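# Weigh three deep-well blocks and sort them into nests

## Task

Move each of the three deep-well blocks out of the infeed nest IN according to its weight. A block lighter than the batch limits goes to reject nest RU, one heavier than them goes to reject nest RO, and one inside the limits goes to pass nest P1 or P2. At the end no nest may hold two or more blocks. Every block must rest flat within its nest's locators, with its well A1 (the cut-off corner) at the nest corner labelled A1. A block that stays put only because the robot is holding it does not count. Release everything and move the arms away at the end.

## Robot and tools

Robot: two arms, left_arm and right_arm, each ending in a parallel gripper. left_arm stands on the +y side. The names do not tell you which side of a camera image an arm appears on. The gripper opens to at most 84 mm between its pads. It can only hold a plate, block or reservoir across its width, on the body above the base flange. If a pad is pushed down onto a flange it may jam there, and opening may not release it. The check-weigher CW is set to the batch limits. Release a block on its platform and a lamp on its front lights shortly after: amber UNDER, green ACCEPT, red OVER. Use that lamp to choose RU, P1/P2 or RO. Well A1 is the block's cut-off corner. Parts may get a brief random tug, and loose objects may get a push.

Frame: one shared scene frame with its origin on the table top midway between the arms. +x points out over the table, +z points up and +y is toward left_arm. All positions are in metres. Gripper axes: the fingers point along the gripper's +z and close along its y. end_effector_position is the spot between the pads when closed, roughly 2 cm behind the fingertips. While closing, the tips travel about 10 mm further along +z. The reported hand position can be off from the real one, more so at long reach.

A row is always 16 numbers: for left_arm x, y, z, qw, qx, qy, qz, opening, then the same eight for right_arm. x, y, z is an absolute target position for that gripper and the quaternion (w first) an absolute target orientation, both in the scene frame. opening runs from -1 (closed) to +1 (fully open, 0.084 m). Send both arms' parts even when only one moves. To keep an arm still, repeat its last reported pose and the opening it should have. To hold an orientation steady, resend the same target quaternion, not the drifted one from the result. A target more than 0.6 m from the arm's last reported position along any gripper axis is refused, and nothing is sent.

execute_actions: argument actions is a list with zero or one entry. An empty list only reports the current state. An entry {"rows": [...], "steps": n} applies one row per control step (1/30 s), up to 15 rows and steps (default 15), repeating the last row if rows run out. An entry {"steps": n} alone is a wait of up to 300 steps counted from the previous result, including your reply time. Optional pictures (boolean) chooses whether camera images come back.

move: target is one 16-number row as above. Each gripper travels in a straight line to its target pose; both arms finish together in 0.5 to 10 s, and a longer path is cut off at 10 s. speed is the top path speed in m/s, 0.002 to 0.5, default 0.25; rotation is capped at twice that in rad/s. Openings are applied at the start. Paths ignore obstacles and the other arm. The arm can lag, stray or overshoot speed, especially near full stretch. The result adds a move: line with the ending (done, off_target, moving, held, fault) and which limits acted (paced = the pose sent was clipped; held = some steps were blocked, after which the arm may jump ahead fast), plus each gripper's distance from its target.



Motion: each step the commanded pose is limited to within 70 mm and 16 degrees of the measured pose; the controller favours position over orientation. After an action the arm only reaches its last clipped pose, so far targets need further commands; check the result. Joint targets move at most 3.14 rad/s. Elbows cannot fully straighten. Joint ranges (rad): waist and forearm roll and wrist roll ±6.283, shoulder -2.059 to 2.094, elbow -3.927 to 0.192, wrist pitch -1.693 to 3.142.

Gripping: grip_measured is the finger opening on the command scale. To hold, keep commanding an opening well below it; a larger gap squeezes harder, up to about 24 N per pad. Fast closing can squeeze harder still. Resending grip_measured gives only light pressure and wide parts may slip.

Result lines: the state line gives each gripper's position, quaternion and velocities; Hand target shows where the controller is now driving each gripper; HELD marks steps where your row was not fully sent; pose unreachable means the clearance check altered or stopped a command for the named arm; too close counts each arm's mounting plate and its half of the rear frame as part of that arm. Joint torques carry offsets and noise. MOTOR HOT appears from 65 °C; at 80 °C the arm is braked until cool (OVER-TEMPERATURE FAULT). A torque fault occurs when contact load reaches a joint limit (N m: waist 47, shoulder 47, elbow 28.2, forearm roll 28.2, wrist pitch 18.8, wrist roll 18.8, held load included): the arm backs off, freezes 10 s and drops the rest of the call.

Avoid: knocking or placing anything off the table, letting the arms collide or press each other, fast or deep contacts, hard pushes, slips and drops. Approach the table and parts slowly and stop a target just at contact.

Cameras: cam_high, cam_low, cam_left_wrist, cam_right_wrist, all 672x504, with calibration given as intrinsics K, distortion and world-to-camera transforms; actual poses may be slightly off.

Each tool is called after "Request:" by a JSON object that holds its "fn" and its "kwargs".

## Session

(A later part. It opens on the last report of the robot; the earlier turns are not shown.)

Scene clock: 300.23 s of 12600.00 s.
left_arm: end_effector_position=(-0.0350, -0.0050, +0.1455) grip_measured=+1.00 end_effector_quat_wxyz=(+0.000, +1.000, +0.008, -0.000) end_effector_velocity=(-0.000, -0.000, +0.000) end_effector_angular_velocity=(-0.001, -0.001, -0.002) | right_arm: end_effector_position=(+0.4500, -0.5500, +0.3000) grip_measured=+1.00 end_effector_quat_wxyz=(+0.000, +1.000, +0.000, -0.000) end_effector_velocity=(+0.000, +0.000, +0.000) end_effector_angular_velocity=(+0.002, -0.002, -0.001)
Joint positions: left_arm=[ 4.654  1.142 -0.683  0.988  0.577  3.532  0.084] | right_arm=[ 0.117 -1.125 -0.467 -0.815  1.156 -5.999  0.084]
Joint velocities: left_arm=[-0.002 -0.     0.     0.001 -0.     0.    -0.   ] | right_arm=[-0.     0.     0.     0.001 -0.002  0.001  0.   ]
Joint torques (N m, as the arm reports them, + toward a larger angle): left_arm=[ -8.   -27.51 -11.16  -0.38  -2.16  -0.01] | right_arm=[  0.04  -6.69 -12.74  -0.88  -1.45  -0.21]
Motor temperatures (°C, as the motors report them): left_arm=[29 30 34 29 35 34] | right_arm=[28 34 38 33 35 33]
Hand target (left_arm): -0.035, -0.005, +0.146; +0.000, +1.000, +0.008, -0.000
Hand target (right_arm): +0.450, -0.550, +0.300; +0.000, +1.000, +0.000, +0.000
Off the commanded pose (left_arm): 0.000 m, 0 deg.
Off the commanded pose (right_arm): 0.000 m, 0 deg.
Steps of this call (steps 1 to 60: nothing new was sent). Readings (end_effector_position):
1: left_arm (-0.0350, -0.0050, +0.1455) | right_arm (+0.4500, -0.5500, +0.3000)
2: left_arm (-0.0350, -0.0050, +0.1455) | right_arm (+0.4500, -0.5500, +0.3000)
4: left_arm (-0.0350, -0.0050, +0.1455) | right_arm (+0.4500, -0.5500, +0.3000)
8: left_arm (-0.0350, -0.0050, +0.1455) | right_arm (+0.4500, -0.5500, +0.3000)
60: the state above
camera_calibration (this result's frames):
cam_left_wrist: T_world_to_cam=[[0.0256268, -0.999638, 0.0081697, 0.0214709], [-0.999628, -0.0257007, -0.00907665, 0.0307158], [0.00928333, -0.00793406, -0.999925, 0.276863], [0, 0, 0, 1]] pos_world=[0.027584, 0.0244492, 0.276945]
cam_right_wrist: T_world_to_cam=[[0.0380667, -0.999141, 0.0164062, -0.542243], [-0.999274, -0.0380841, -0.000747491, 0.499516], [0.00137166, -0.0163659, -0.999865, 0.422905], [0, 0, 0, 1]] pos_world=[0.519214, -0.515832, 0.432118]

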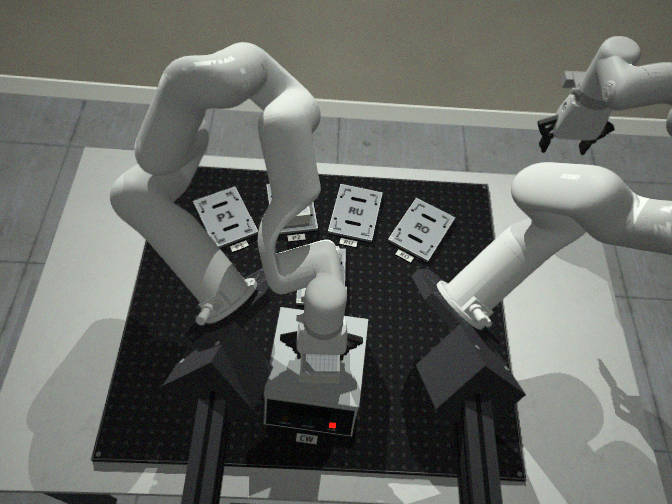

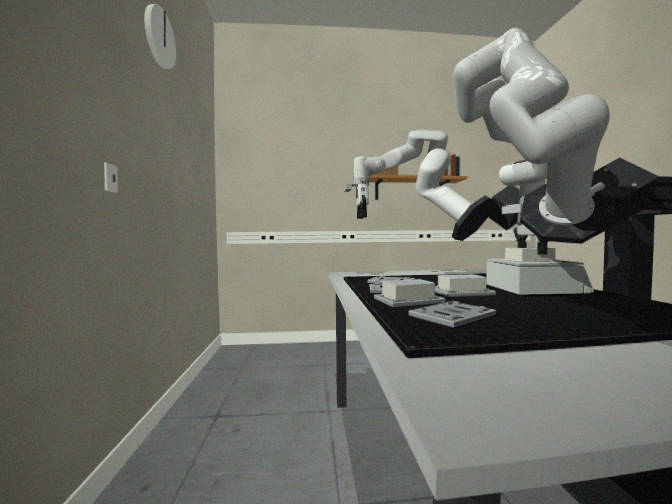

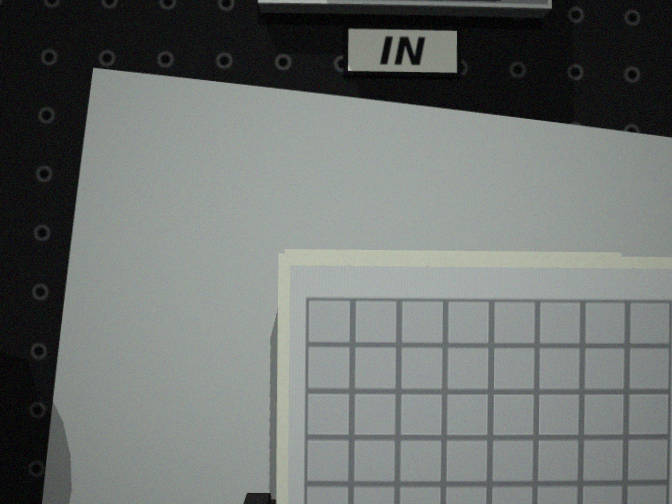

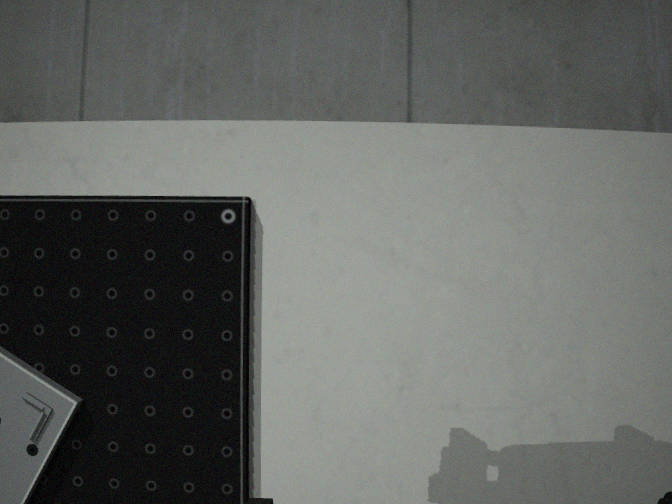

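OVER → RO.

Request:
{"fn": "move", "kwargs": {"target": [-0.035,-0.005,0.1455,0,1,0.008,0,-1,0.45,-0.55,0.3,0,1,0,0,1], "speed": 0.012}}

Request:
{"fn": "move", "kwargs": {"target": [-0.035,-0.005,0.175,0,1,0.008,0,-1,0.45,-0.55,0.3,0,1,0,0,1], "speed": 0.04}}

Request:
{"fn": "move", "kwargs": {"target": [0.2,-0.02,0.175,0,1,0.008,0,-1,0.45,-0.55,0.3,0,1,0,0,1], "speed": 0.12}}

Request:
{"fn": "move", "kwargs": {"target": [0.365,-0.258,0.138,0,0.964,-0.266,0,-1,0.45,-0.55,0.3,0,1,0,0,1], "speed": 0.1}}

Scene clock: 312.97 s of 12600.00 s.
left_arm: end_effector_position=(-0.0350, -0.0051, +0.1456) grip_measured=+0.96 end_effector_quat_wxyz=(+0.000, +1.000, +0.008, -0.000) end_effector_velocity=(-0.000, -0.000, +0.000) end_effector_angular_velocity=(-0.001, +0.001, +0.001) | right_arm: end_effector_position=(+0.4500, -0.5500, +0.3000) grip_measured=+1.00 end_effector_quat_wxyz=(-0.000, +1.000, +0.000, -0.000) end_effector_velocity=(-0.001, -0.000, -0.000) end_effector_angular_velocity=(-0.001, +0.003, +0.000)
Joint positions: left_arm=[ 4.654  1.142 -0.683  0.988  0.577  3.532  0.083] | right_arm=[ 0.117 -1.125 -0.467 -0.815  1.156 -5.999  0.084]
Joint velocities: left_arm=[-0.     0.    -0.     0.    -0.001 -0.001  0.   ] | right_arm=[-0.001  0.    -0.    -0.     0.002 -0.001 -0.   ]
Joint torques (N m, as the arm reports them, + toward a larger angle): left_arm=[ -8.03 -26.45 -10.65  -0.44  -1.93   0.07] | right_arm=[ -0.1   -7.03 -12.38  -0.65  -1.07  -0.24]
Motor temperatures (°C, as the motors report them): left_arm=[29 30 34 29 35 34] | right_arm=[28 34 38 33 35 33]
Hand target (left_arm): -0.035, -0.005, +0.146; +0.000, +1.000, +0.008, -0.000
Hand target (right_arm): +0.450, -0.550, +0.300; -0.000, +1.000, +0.000, +0.000
Off the commanded pose (left_arm): 0.000 m, 0 deg.
Off the commanded pose (right_arm): 0.000 m, 0 deg.
After step 90, 9.03 s passed at rest.
move: done
camera_calibration (this result's frames):
cam_left_wrist: T_world_to_cam=[[0.0257185, -0.999634, 0.00841056, 0.021318], [-0.999627, -0.0257938, -0.00897198, 0.030685], [0.00918564, -0.00817668, -0.999924, 0.276923], [0, 0, 0, 1]] pos_world=[0.0275816, 0.0243659, 0.276998]
cam_right_wrist: T_world_to_cam=[[0.0380667, -0.999141, 0.0164061, -0.542242], [-0.999274, -0.0380841, -0.0007474, 0.499516], [0.00137157, -0.0163658, -0.999865, 0.422905], [0, 0, 0, 1]] pos_world=[0.519214, -0.515832, 0.432118]

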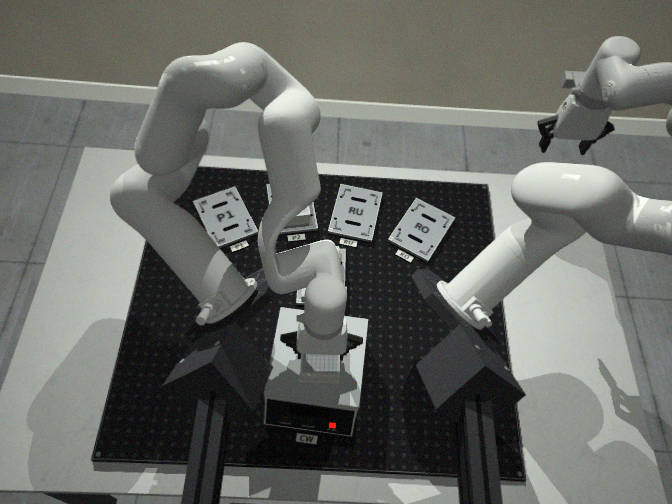

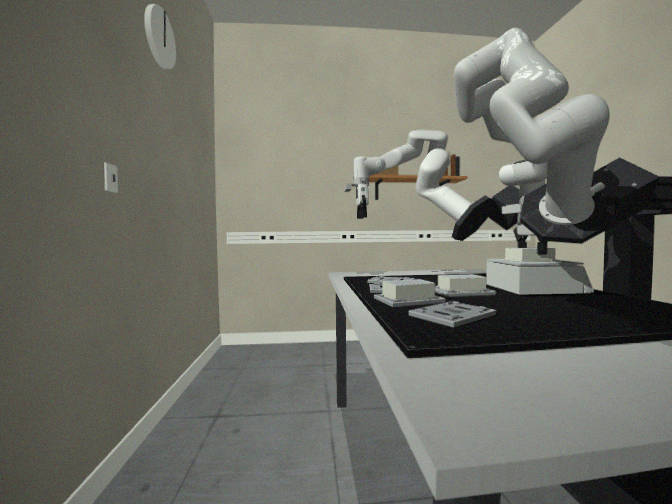

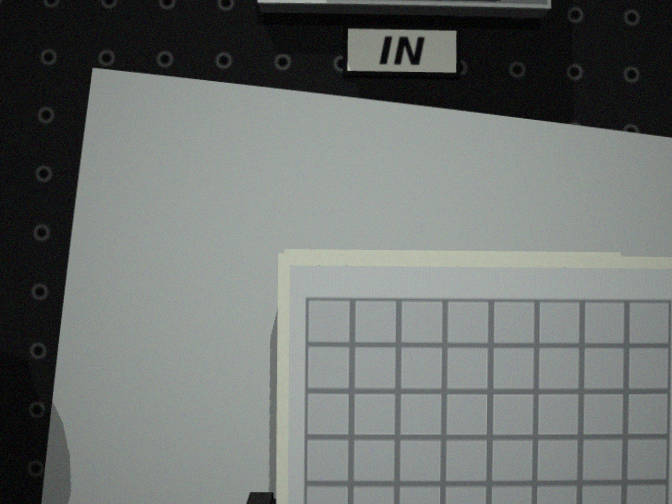

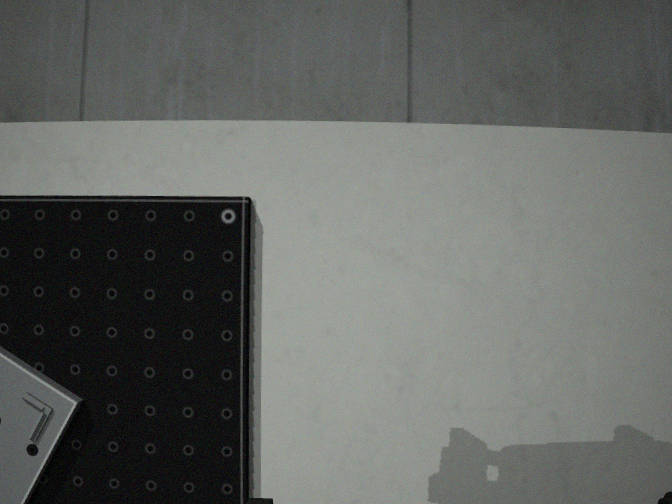

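Scene clock: 314.10 s of 12600.00 s.
left_arm: end_effector_position=(-0.0350, -0.0049, +0.1747) grip_measured=+0.96 end_effector_quat_wxyz=(-0.000, +1.000, +0.008, +0.000) end_effector_velocity=(+0.000, +0.000, +0.002) end_effector_angular_velocity=(+0.003, -0.002, +0.000) | right_arm: end_effector_position=(+0.4500, -0.5500, +0.3000) grip_measured=+1.00 end_effector_quat_wxyz=(-0.000, +1.000, -0.000, +0.000) end_effector_velocity=(+0.000, -0.000, -0.000) end_effector_angular_velocity=(-0.001, -0.000, +0.000)
Joint positions: left_arm=[ 4.564  1.05  -0.65   0.801  0.584  3.657  0.083] | right_arm=[ 0.117 -1.125 -0.467 -0.815  1.156 -5.999  0.084]
Joint velocities: left_arm=[-0.006 -0.004  0.    -0.016  0.004  0.011  0.   ] | right_arm=[ 0.     0.     0.    -0.001 -0.     0.    -0.   ]
Joint torques (N m, as the arm reports them, + toward a larger angle): left_arm=[ -7.34 -27.9  -13.57  -0.38  -2.16  -0.01] | right_arm=[ -0.26  -6.68 -13.16  -0.64  -1.02  -0.39]
Motor temperatures (°C, as the motors report them): left_arm=[29 30 34 29 35 34] | right_arm=[28 34 38 33 35 33]
Hand target (left_arm): -0.035, -0.005, +0.175; -0.000, +1.000, +0.008, +0.000
Hand target (right_arm): +0.450, -0.550, +0.300; +0.000, +1.000, -0.000, -0.000
Off the commanded pose (left_arm): 0.000 m, 0 deg.
Off the commanded pose (right_arm): 0.000 m, 0 deg.
move: done
camera_calibration (this result's frames):
cam_left_wrist: T_world_to_cam=[[0.0257214, -0.999637, 0.00803087, 0.0213432], [-0.999624, -0.0257954, -0.00925758, 0.0310468], [0.00946138, -0.00778973, -0.999925, 0.30608], [0, 0, 0, 1]] pos_world=[0.0275902, 0.0245206, 0.306174]
cam_right_wrist: T_world_to_cam=[[0.0380666, -0.999141, 0.0164062, -0.542242], [-0.999274, -0.0380839, -0.000747636, 0.499516], [0.0013718, -0.0163658, -0.999865, 0.422905], [0, 0, 0, 1]] pos_world=[0.519214, -0.515832, 0.432118]

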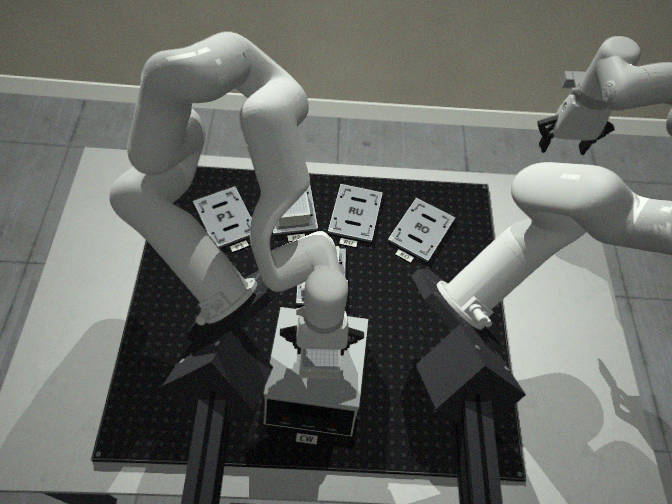

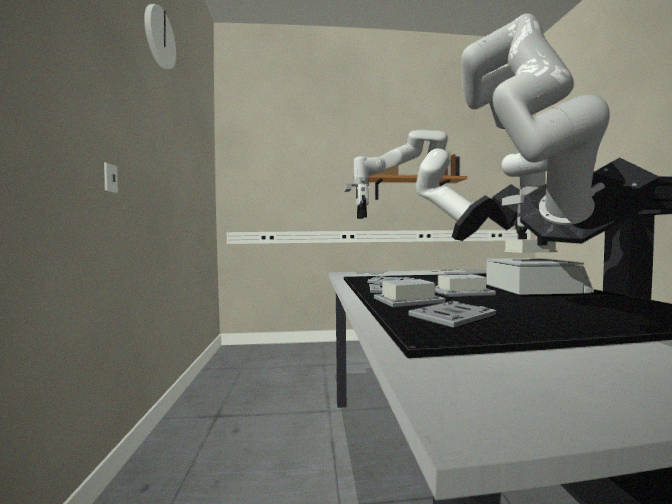

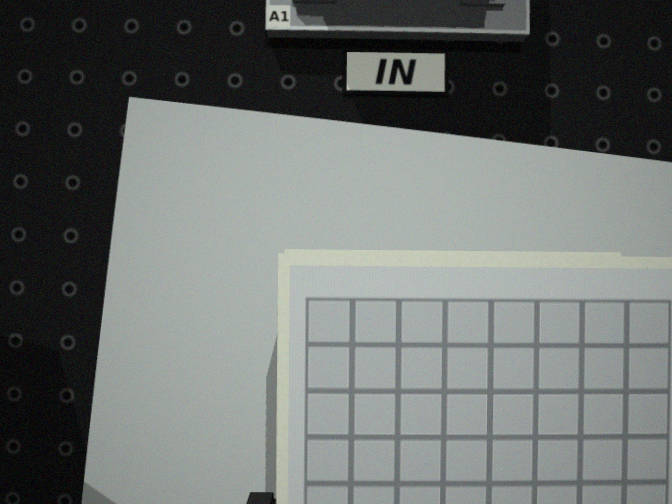

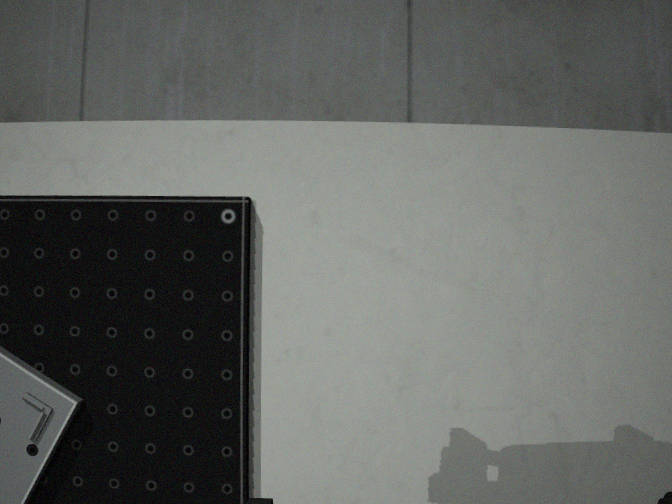

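Scene clock: 316.53 s of 12600.00 s.
left_arm: end_effector_position=(+0.1990, -0.0206, +0.1756) grip_measured=+0.96 end_effector_quat_wxyz=(+0.000, +1.000, +0.008, -0.000) end_effector_velocity=(+0.003, -0.001, +0.000) end_effector_angular_velocity=(-0.001, +0.000, -0.000) | right_arm: end_effector_position=(+0.4500, -0.5500, +0.3000) grip_measured=+1.00 end_effector_quat_wxyz=(+0.000, +1.000, -0.000, +0.000) end_effector_velocity=(-0.000, +0.000, -0.000) end_effector_angular_velocity=(+0.001, +0.000, -0.000)
Joint positions: left_arm=[ 5.263  0.617 -0.624  1.221  0.906  4.031  0.083] | right_arm=[ 0.117 -1.125 -0.467 -0.815  1.156 -5.999  0.084]
Joint velocities: left_arm=[ 0.004 -0.003 -0.005 -0.001  0.001  0.009 -0.   ] | right_arm=[ 0.001 -0.     0.     0.001  0.001  0.    -0.   ]
Joint torques (N m, as the arm reports them, + toward a larger angle): left_arm=[-14.84 -20.25  -9.46  -0.63  -2.27   0.1 ] | right_arm=[ -0.22  -6.1  -12.75  -0.62  -1.21  -0.1 ]
Motor temperatures (°C, as the motors report them): left_arm=[29 30 34 29 35 34] | right_arm=[28 34 38 33 35 33]
Hand target (left_arm): +0.199, -0.021, +0.176; +0.000, +1.000, +0.008, -0.000
Hand target (right_arm): +0.450, -0.550, +0.300; -0.000, +1.000, +0.000, +0.000
Off the commanded pose (left_arm): 0.001 m, 0 deg.
Off the commanded pose (right_arm): 0.000 m, 0 deg.
move: done
camera_calibration (this result's frames):
cam_left_wrist: T_world_to_cam=[[0.0249453, -0.999655, 0.00822244, -0.000235649], [-0.999649, -0.0250167, -0.0086903, 0.264416], [0.008893, -0.00800278, -0.999928, 0.30473], [0, 0, 0, 1]] pos_world=[0.261619, 0.00881792, 0.307008]
cam_right_wrist: T_world_to_cam=[[0.0380667, -0.999141, 0.0164063, -0.542243], [-0.999274, -0.0380841, -0.000747508, 0.499516], [0.00137168, -0.0163659, -0.999865, 0.422905], [0, 0, 0, 1]] pos_world=[0.519214, -0.515832, 0.432118]

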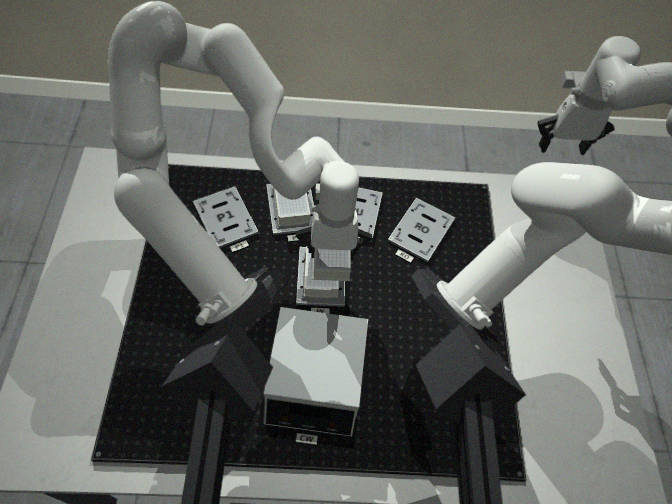

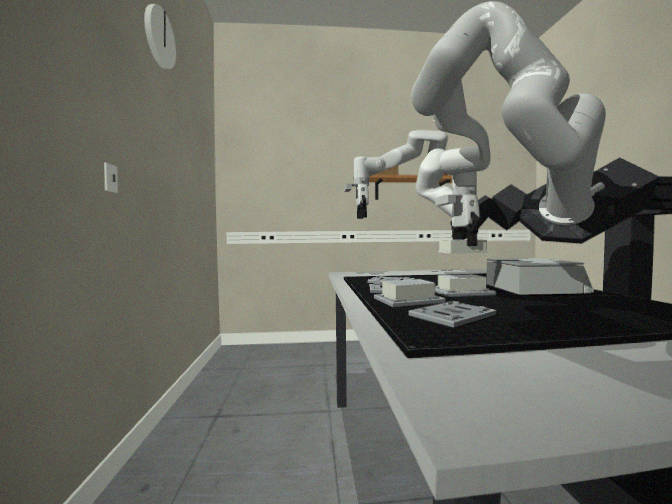

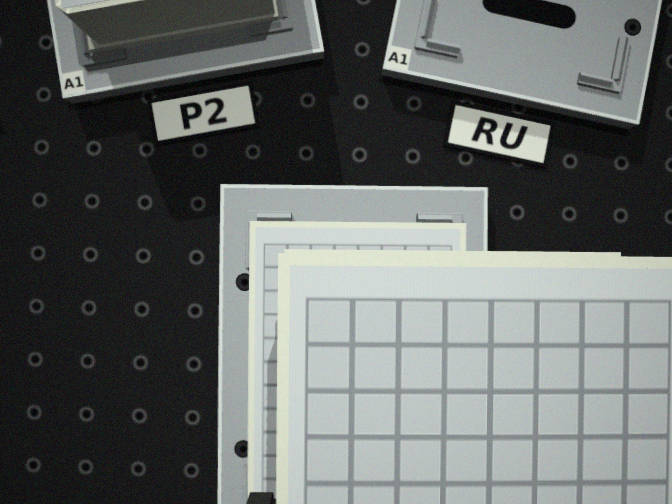

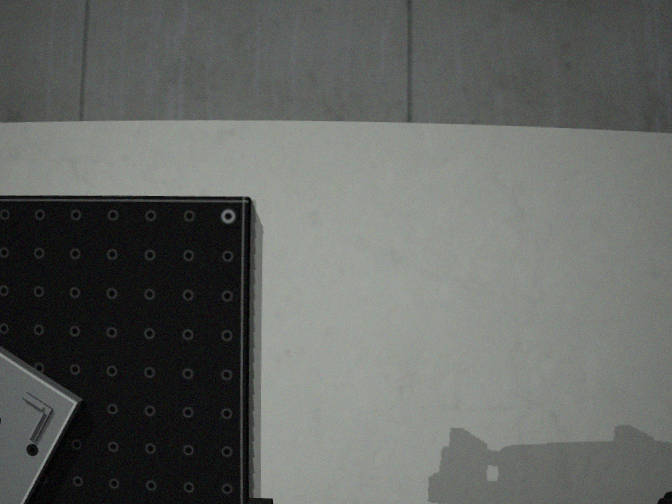

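Scene clock: 319.97 s of 12600.00 s.
left_arm: end_effector_position=(+0.3643, -0.2583, +0.1384) grip_measured=+0.96 end_effector_quat_wxyz=(-0.000, +0.964, -0.266, +0.000) end_effector_velocity=(+0.002, -0.002, +0.000) end_effector_angular_velocity=(+0.006, +0.001, -0.001) | right_arm: end_effector_position=(+0.4500, -0.5500, +0.3000) grip_measured=+1.00 end_effector_quat_wxyz=(-0.000, +1.000, -0.000, +0.000) end_effector_velocity=(+0.001, +0.000, +0.000) end_effector_angular_velocity=(+0.001, -0.002, +0.001)
Joint positions: left_arm=[ 5.364  1.307 -1.82   1.02   1.109  5.137  0.083] | right_arm=[ 0.117 -1.125 -0.467 -0.815  1.156 -5.999  0.084]
Joint velocities: left_arm=[-0.001  0.012 -0.024 -0.008  0.012  0.013 -0.   ] | right_arm=[ 0.001 -0.    -0.     0.    -0.002 -0.001  0.   ]
Joint torques (N m, as the arm reports them, + toward a larger angle): left_arm=[-25.23 -34.71 -12.8   -0.56  -2.21   0.11] | right_arm=[  0.52  -6.74 -12.66  -0.98  -1.37  -0.43]
Motor temperatures (°C, as the motors report them): left_arm=[29 30 34 29 35 34] | right_arm=[28 34 38 33 35 33]
Hand target (left_arm): +0.364, -0.258, +0.138; -0.000, +0.964, -0.266, -0.000
Hand target (right_arm): +0.450, -0.550, +0.300; -0.000, +1.000, -0.000, +0.000
Off the commanded pose (left_arm): 0.001 m, 0 deg.
Off the commanded pose (right_arm): 0.000 m, 0 deg.
move: done
camera_calibration (this result's frames):
cam_left_wrist: T_world_to_cam=[[-0.504022, -0.863657, 0.00770034, -0.013771], [-0.863681, 0.503955, -0.00917544, 0.510535], [0.00404381, -0.0112753, -0.999928, 0.265125], [0, 0, 0, 1]] pos_world=[0.432927, -0.266191, 0.269896]
cam_right_wrist: T_world_to_cam=[[0.0380666, -0.999141, 0.0164061, -0.542242], [-0.999274, -0.038084, -0.000747548, 0.499516], [0.00137171, -0.0163657, -0.999865, 0.422905], [0, 0, 0, 1]] pos_world=[0.519214, -0.515832, 0.432118]

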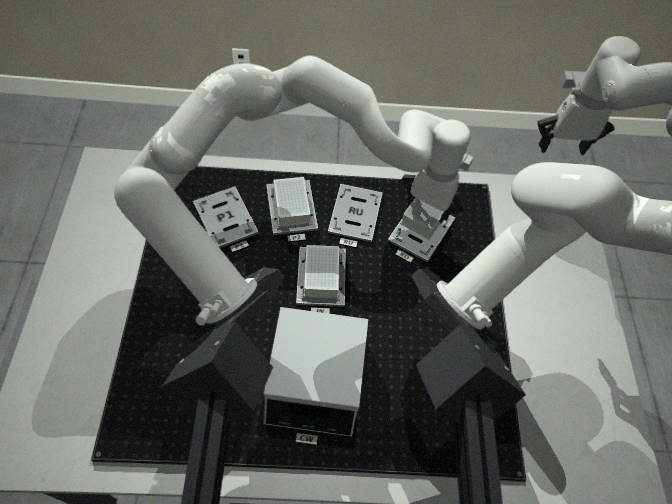

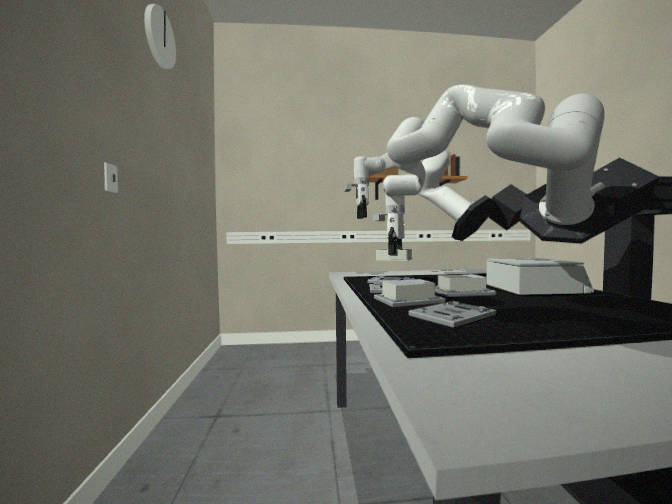

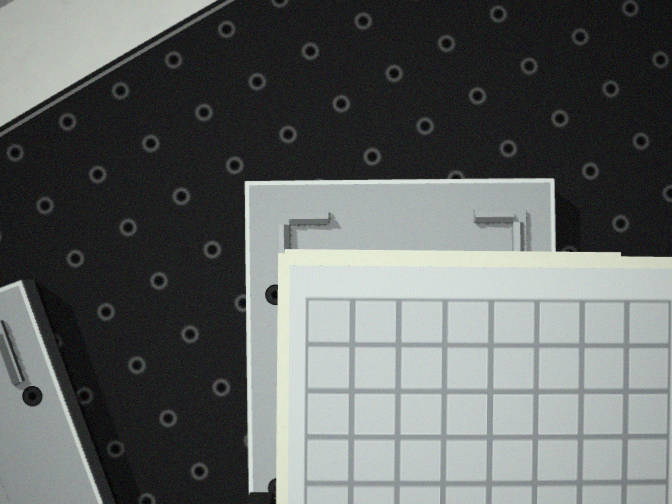

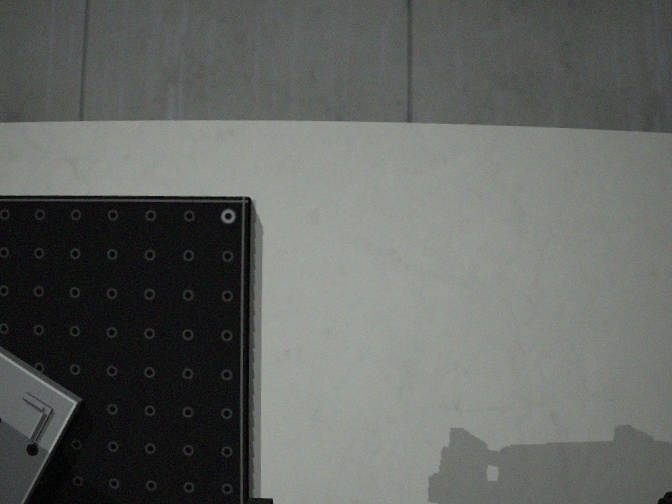

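Request:
{"fn": "move", "kwargs": {"target": [0.375,-0.2621,0.074,0,0.9667,-0.2559,0,-1,0.45,-0.55,0.3,0,1,0,0,1], "speed": 0.03}}

Request:
{"fn": "move", "kwargs": {"target": [0.375,-0.2621,0.072,0,0.9667,-0.2559,0,-1,0.45,-0.55,0.3,0,1,0,0,1], "speed": 0.005}}

Request:
{"fn": "zoom_image", "kwargs": {"camera": "cam_left_wrist", "region": [200,160,672,300]}}

Scene clock: 335.80 s of 12600.00 s.
left_arm: end_effector_position=(+0.3750, -0.2622, +0.0743) grip_measured=+0.96 end_effector_quat_wxyz=(+0.000, +0.967, -0.256, -0.000) end_effector_velocity=(+0.002, -0.002, -0.000) end_effector_angular_velocity=(-0.004, -0.003, +0.001) | right_arm: end_effector_position=(+0.4500, -0.5500, +0.3000) grip_measured=+1.00 end_effector_quat_wxyz=(+0.000, +1.000, -0.000, +0.000) end_effector_velocity=(+0.000, +0.000, -0.000) end_effector_angular_velocity=(-0.000, -0.000, +0.000)
Joint positions: left_arm=[ 5.465  1.432 -1.941  1.097  1.063  5.139  0.083] | right_arm=[ 0.117 -1.125 -0.467 -0.815  1.156 -5.999  0.084]
Joint velocities: left_arm=[ 0.001  0.004 -0.008  0.003 -0.002  0.002  0.   ] | right_arm=[-0.  0.  0. -0. -0.  0. -0.]
Joint torques (N m, as the arm reports them, + toward a larger angle): left_arm=[-25.79 -33.9  -11.63  -0.53  -2.36   0.03] | right_arm=[  0.53  -7.12 -12.68  -0.59  -1.45  -0.25]
Motor temperatures (°C, as the motors report them): left_arm=[30 31 35 29 35 34] | right_arm=[28 34 38 33 35 33]
Hand target (left_arm): +0.375, -0.262, +0.074; +0.000, +0.967, -0.256, -0.000
Hand target (right_arm): +0.450, -0.550, +0.300; +0.000, +1.000, -0.000, -0.000
Off the commanded pose (left_arm): 0.000 m, 0 deg.
Off the commanded pose (right_arm): 0.000 m, 0 deg.
After step 90, 10.33 s passed at rest.
move: done
camera_calibration (this result's frames):
cam_left_wrist: T_world_to_cam=[[-0.486498, -0.873641, 0.00841037, -0.0205279], [-0.873674, 0.486429, -0.0090403, 0.52033], [0.00380694, -0.011746, -0.999924, 0.200892], [0, 0, 0, 1]] pos_world=[0.443847, -0.268678, 0.205754]
cam_right_wrist: T_world_to_cam=[[0.0380666, -0.999141, 0.0164062, -0.542242], [-0.999274, -0.0380839, -0.00074761, 0.499516], [0.00137178, -0.0163659, -0.999865, 0.422905], [0, 0, 0, 1]] pos_world=[0.519214, -0.515832, 0.432118]

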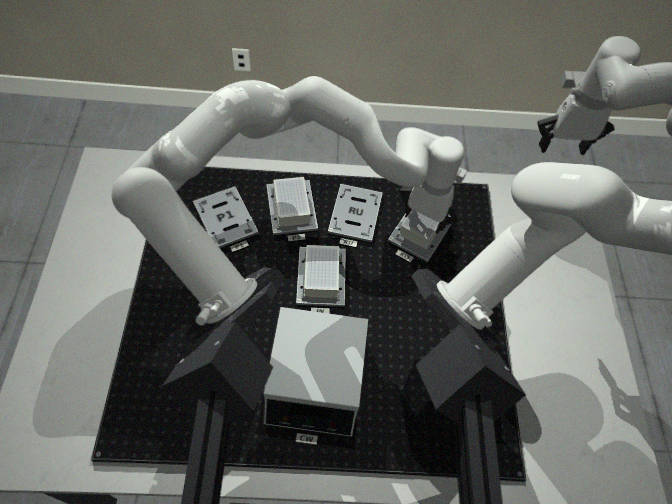

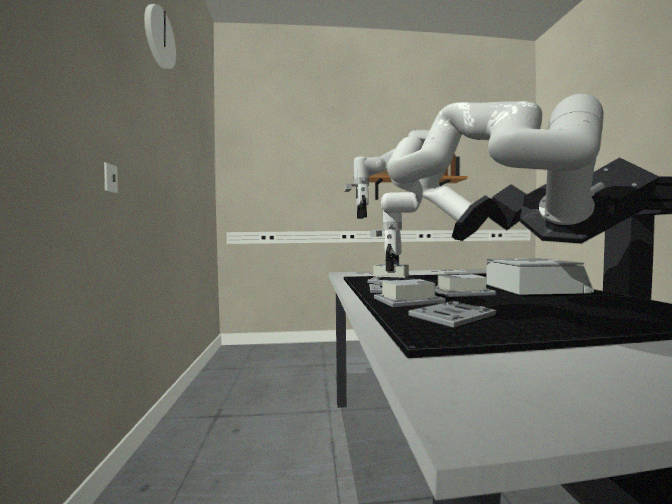

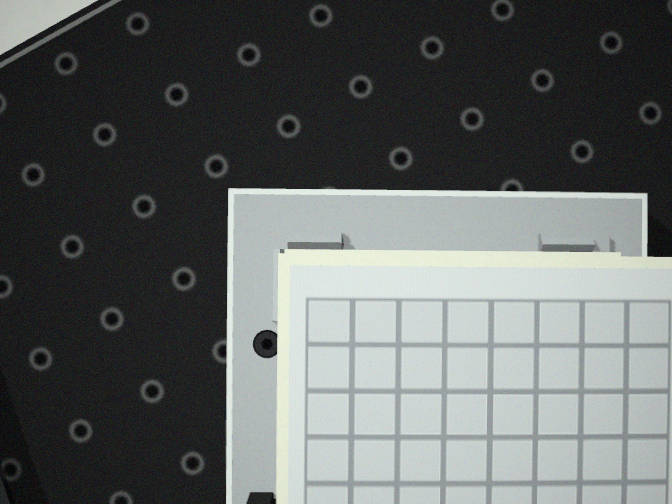

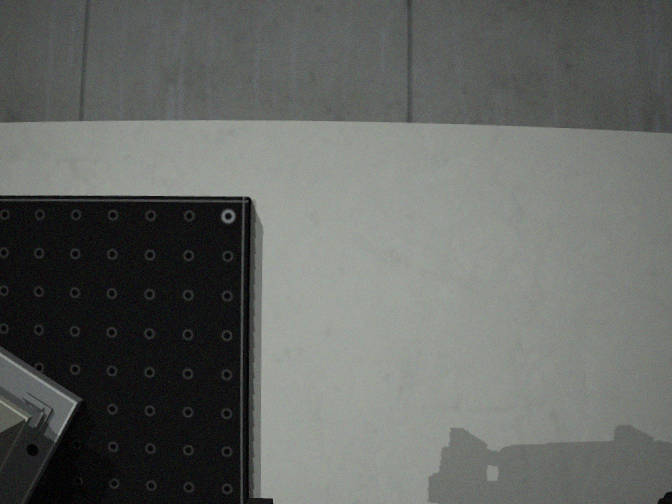

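Scene clock: 336.50 s of 12600.00 s.
left_arm: end_effector_position=(+0.3750, -0.2621, +0.0721) grip_measured=+0.96 end_effector_quat_wxyz=(-0.000, +0.967, -0.256, -0.000) end_effector_velocity=(-0.000, +0.000, -0.001) end_effector_angular_velocity=(+0.001, -0.001, -0.001) | right_arm: end_effector_position=(+0.4500, -0.5500, +0.3000) grip_measured=+1.00 end_effector_quat_wxyz=(-0.000, +1.000, +0.000, +0.000) end_effector_velocity=(+0.000, -0.000, -0.000) end_effector_angular_velocity=(-0.001, -0.000, -0.002)
Joint positions: left_arm=[ 5.468  1.436 -1.944  1.1    1.061  5.139  0.083] | right_arm=[ 0.117 -1.125 -0.467 -0.815  1.156 -5.999  0.084]
Joint velocities: left_arm=[ 0.     0.002 -0.001  0.001  0.001 -0.    -0.   ] | right_arm=[-0.001 -0.    -0.    -0.001 -0.001  0.001  0.   ]
Joint torques (N m, as the arm reports them, + toward a larger angle): left_arm=[-25.88 -33.43 -11.45  -0.63  -2.25   0.12] | right_arm=[  0.31  -6.59 -12.07  -0.69  -1.48  -0.18]
Motor temperatures (°C, as the motors report them): left_arm=[30 31 35 29 35 34] | right_arm=[28 34 38 33 35 33]
Hand target (left_arm): +0.375, -0.262, +0.072; +0.000, +0.967, -0.256, -0.000
Hand target (right_arm): +0.450, -0.550, +0.300; +0.000, +1.000, +0.000, +0.000
Off the commanded pose (left_arm): 0.000 m, 0 deg.
Off the commanded pose (right_arm): 0.000 m, 0 deg.
move: done
camera_calibration (this result's frames):
cam_left_wrist: T_world_to_cam=[[-0.48638, -0.873709, 0.0081651, -0.0204386], [-0.873739, 0.486312, -0.00901249, 0.520247], [0.0039035, -0.0115177, -0.999926, 0.198669], [0, 0, 0, 1]] pos_world=[0.443844, -0.268572, 0.20351]
cam_right_wrist: T_world_to_cam=[[0.0380667, -0.999141, 0.0164061, -0.542242], [-0.999274, -0.0380841, -0.000747717, 0.499516], [0.00137189, -0.0163657, -0.999865, 0.422905], [0, 0, 0, 1]] pos_world=[0.519214, -0.515832, 0.432118]

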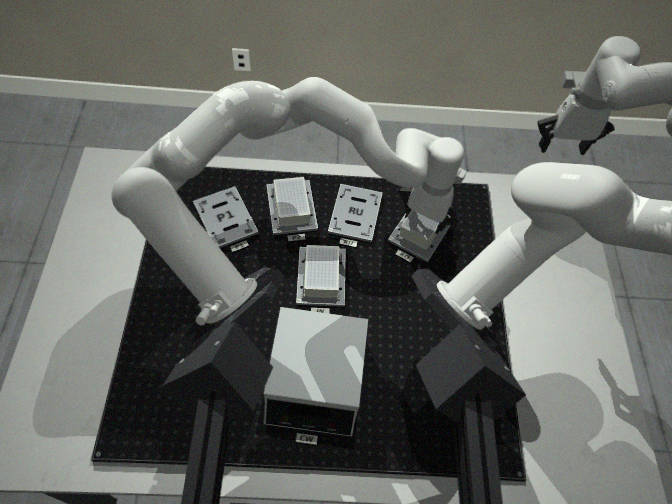

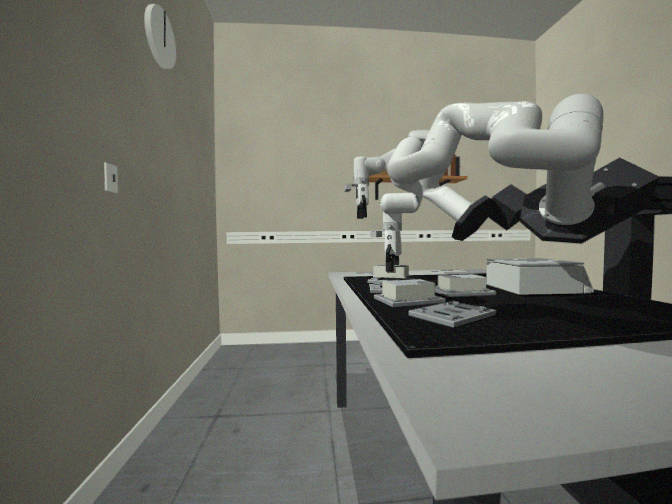

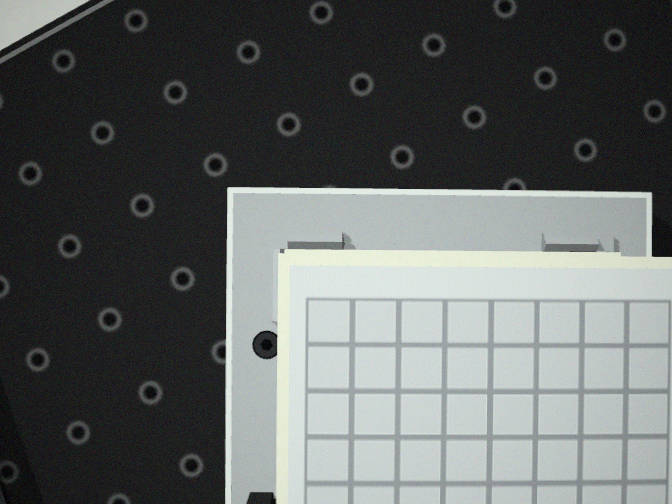

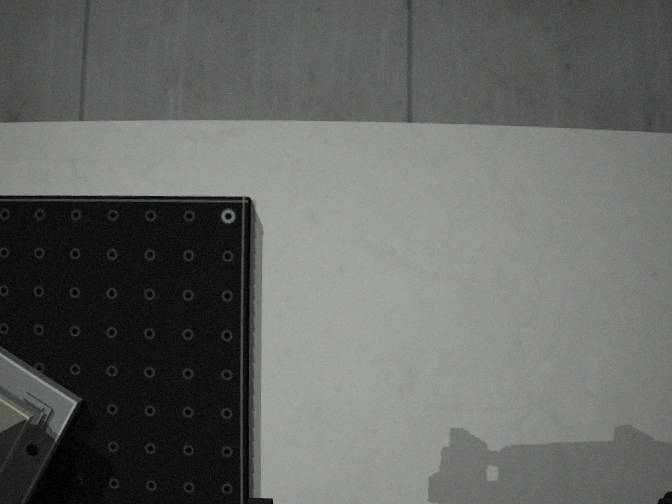

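Region (200, 160, 672, 300) of cam_left_wrist's 672x504 image, scaled by 1.068, with more detail than that image has; it fills the top 149 rows of this view, and the rest is white.

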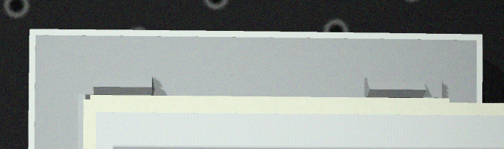

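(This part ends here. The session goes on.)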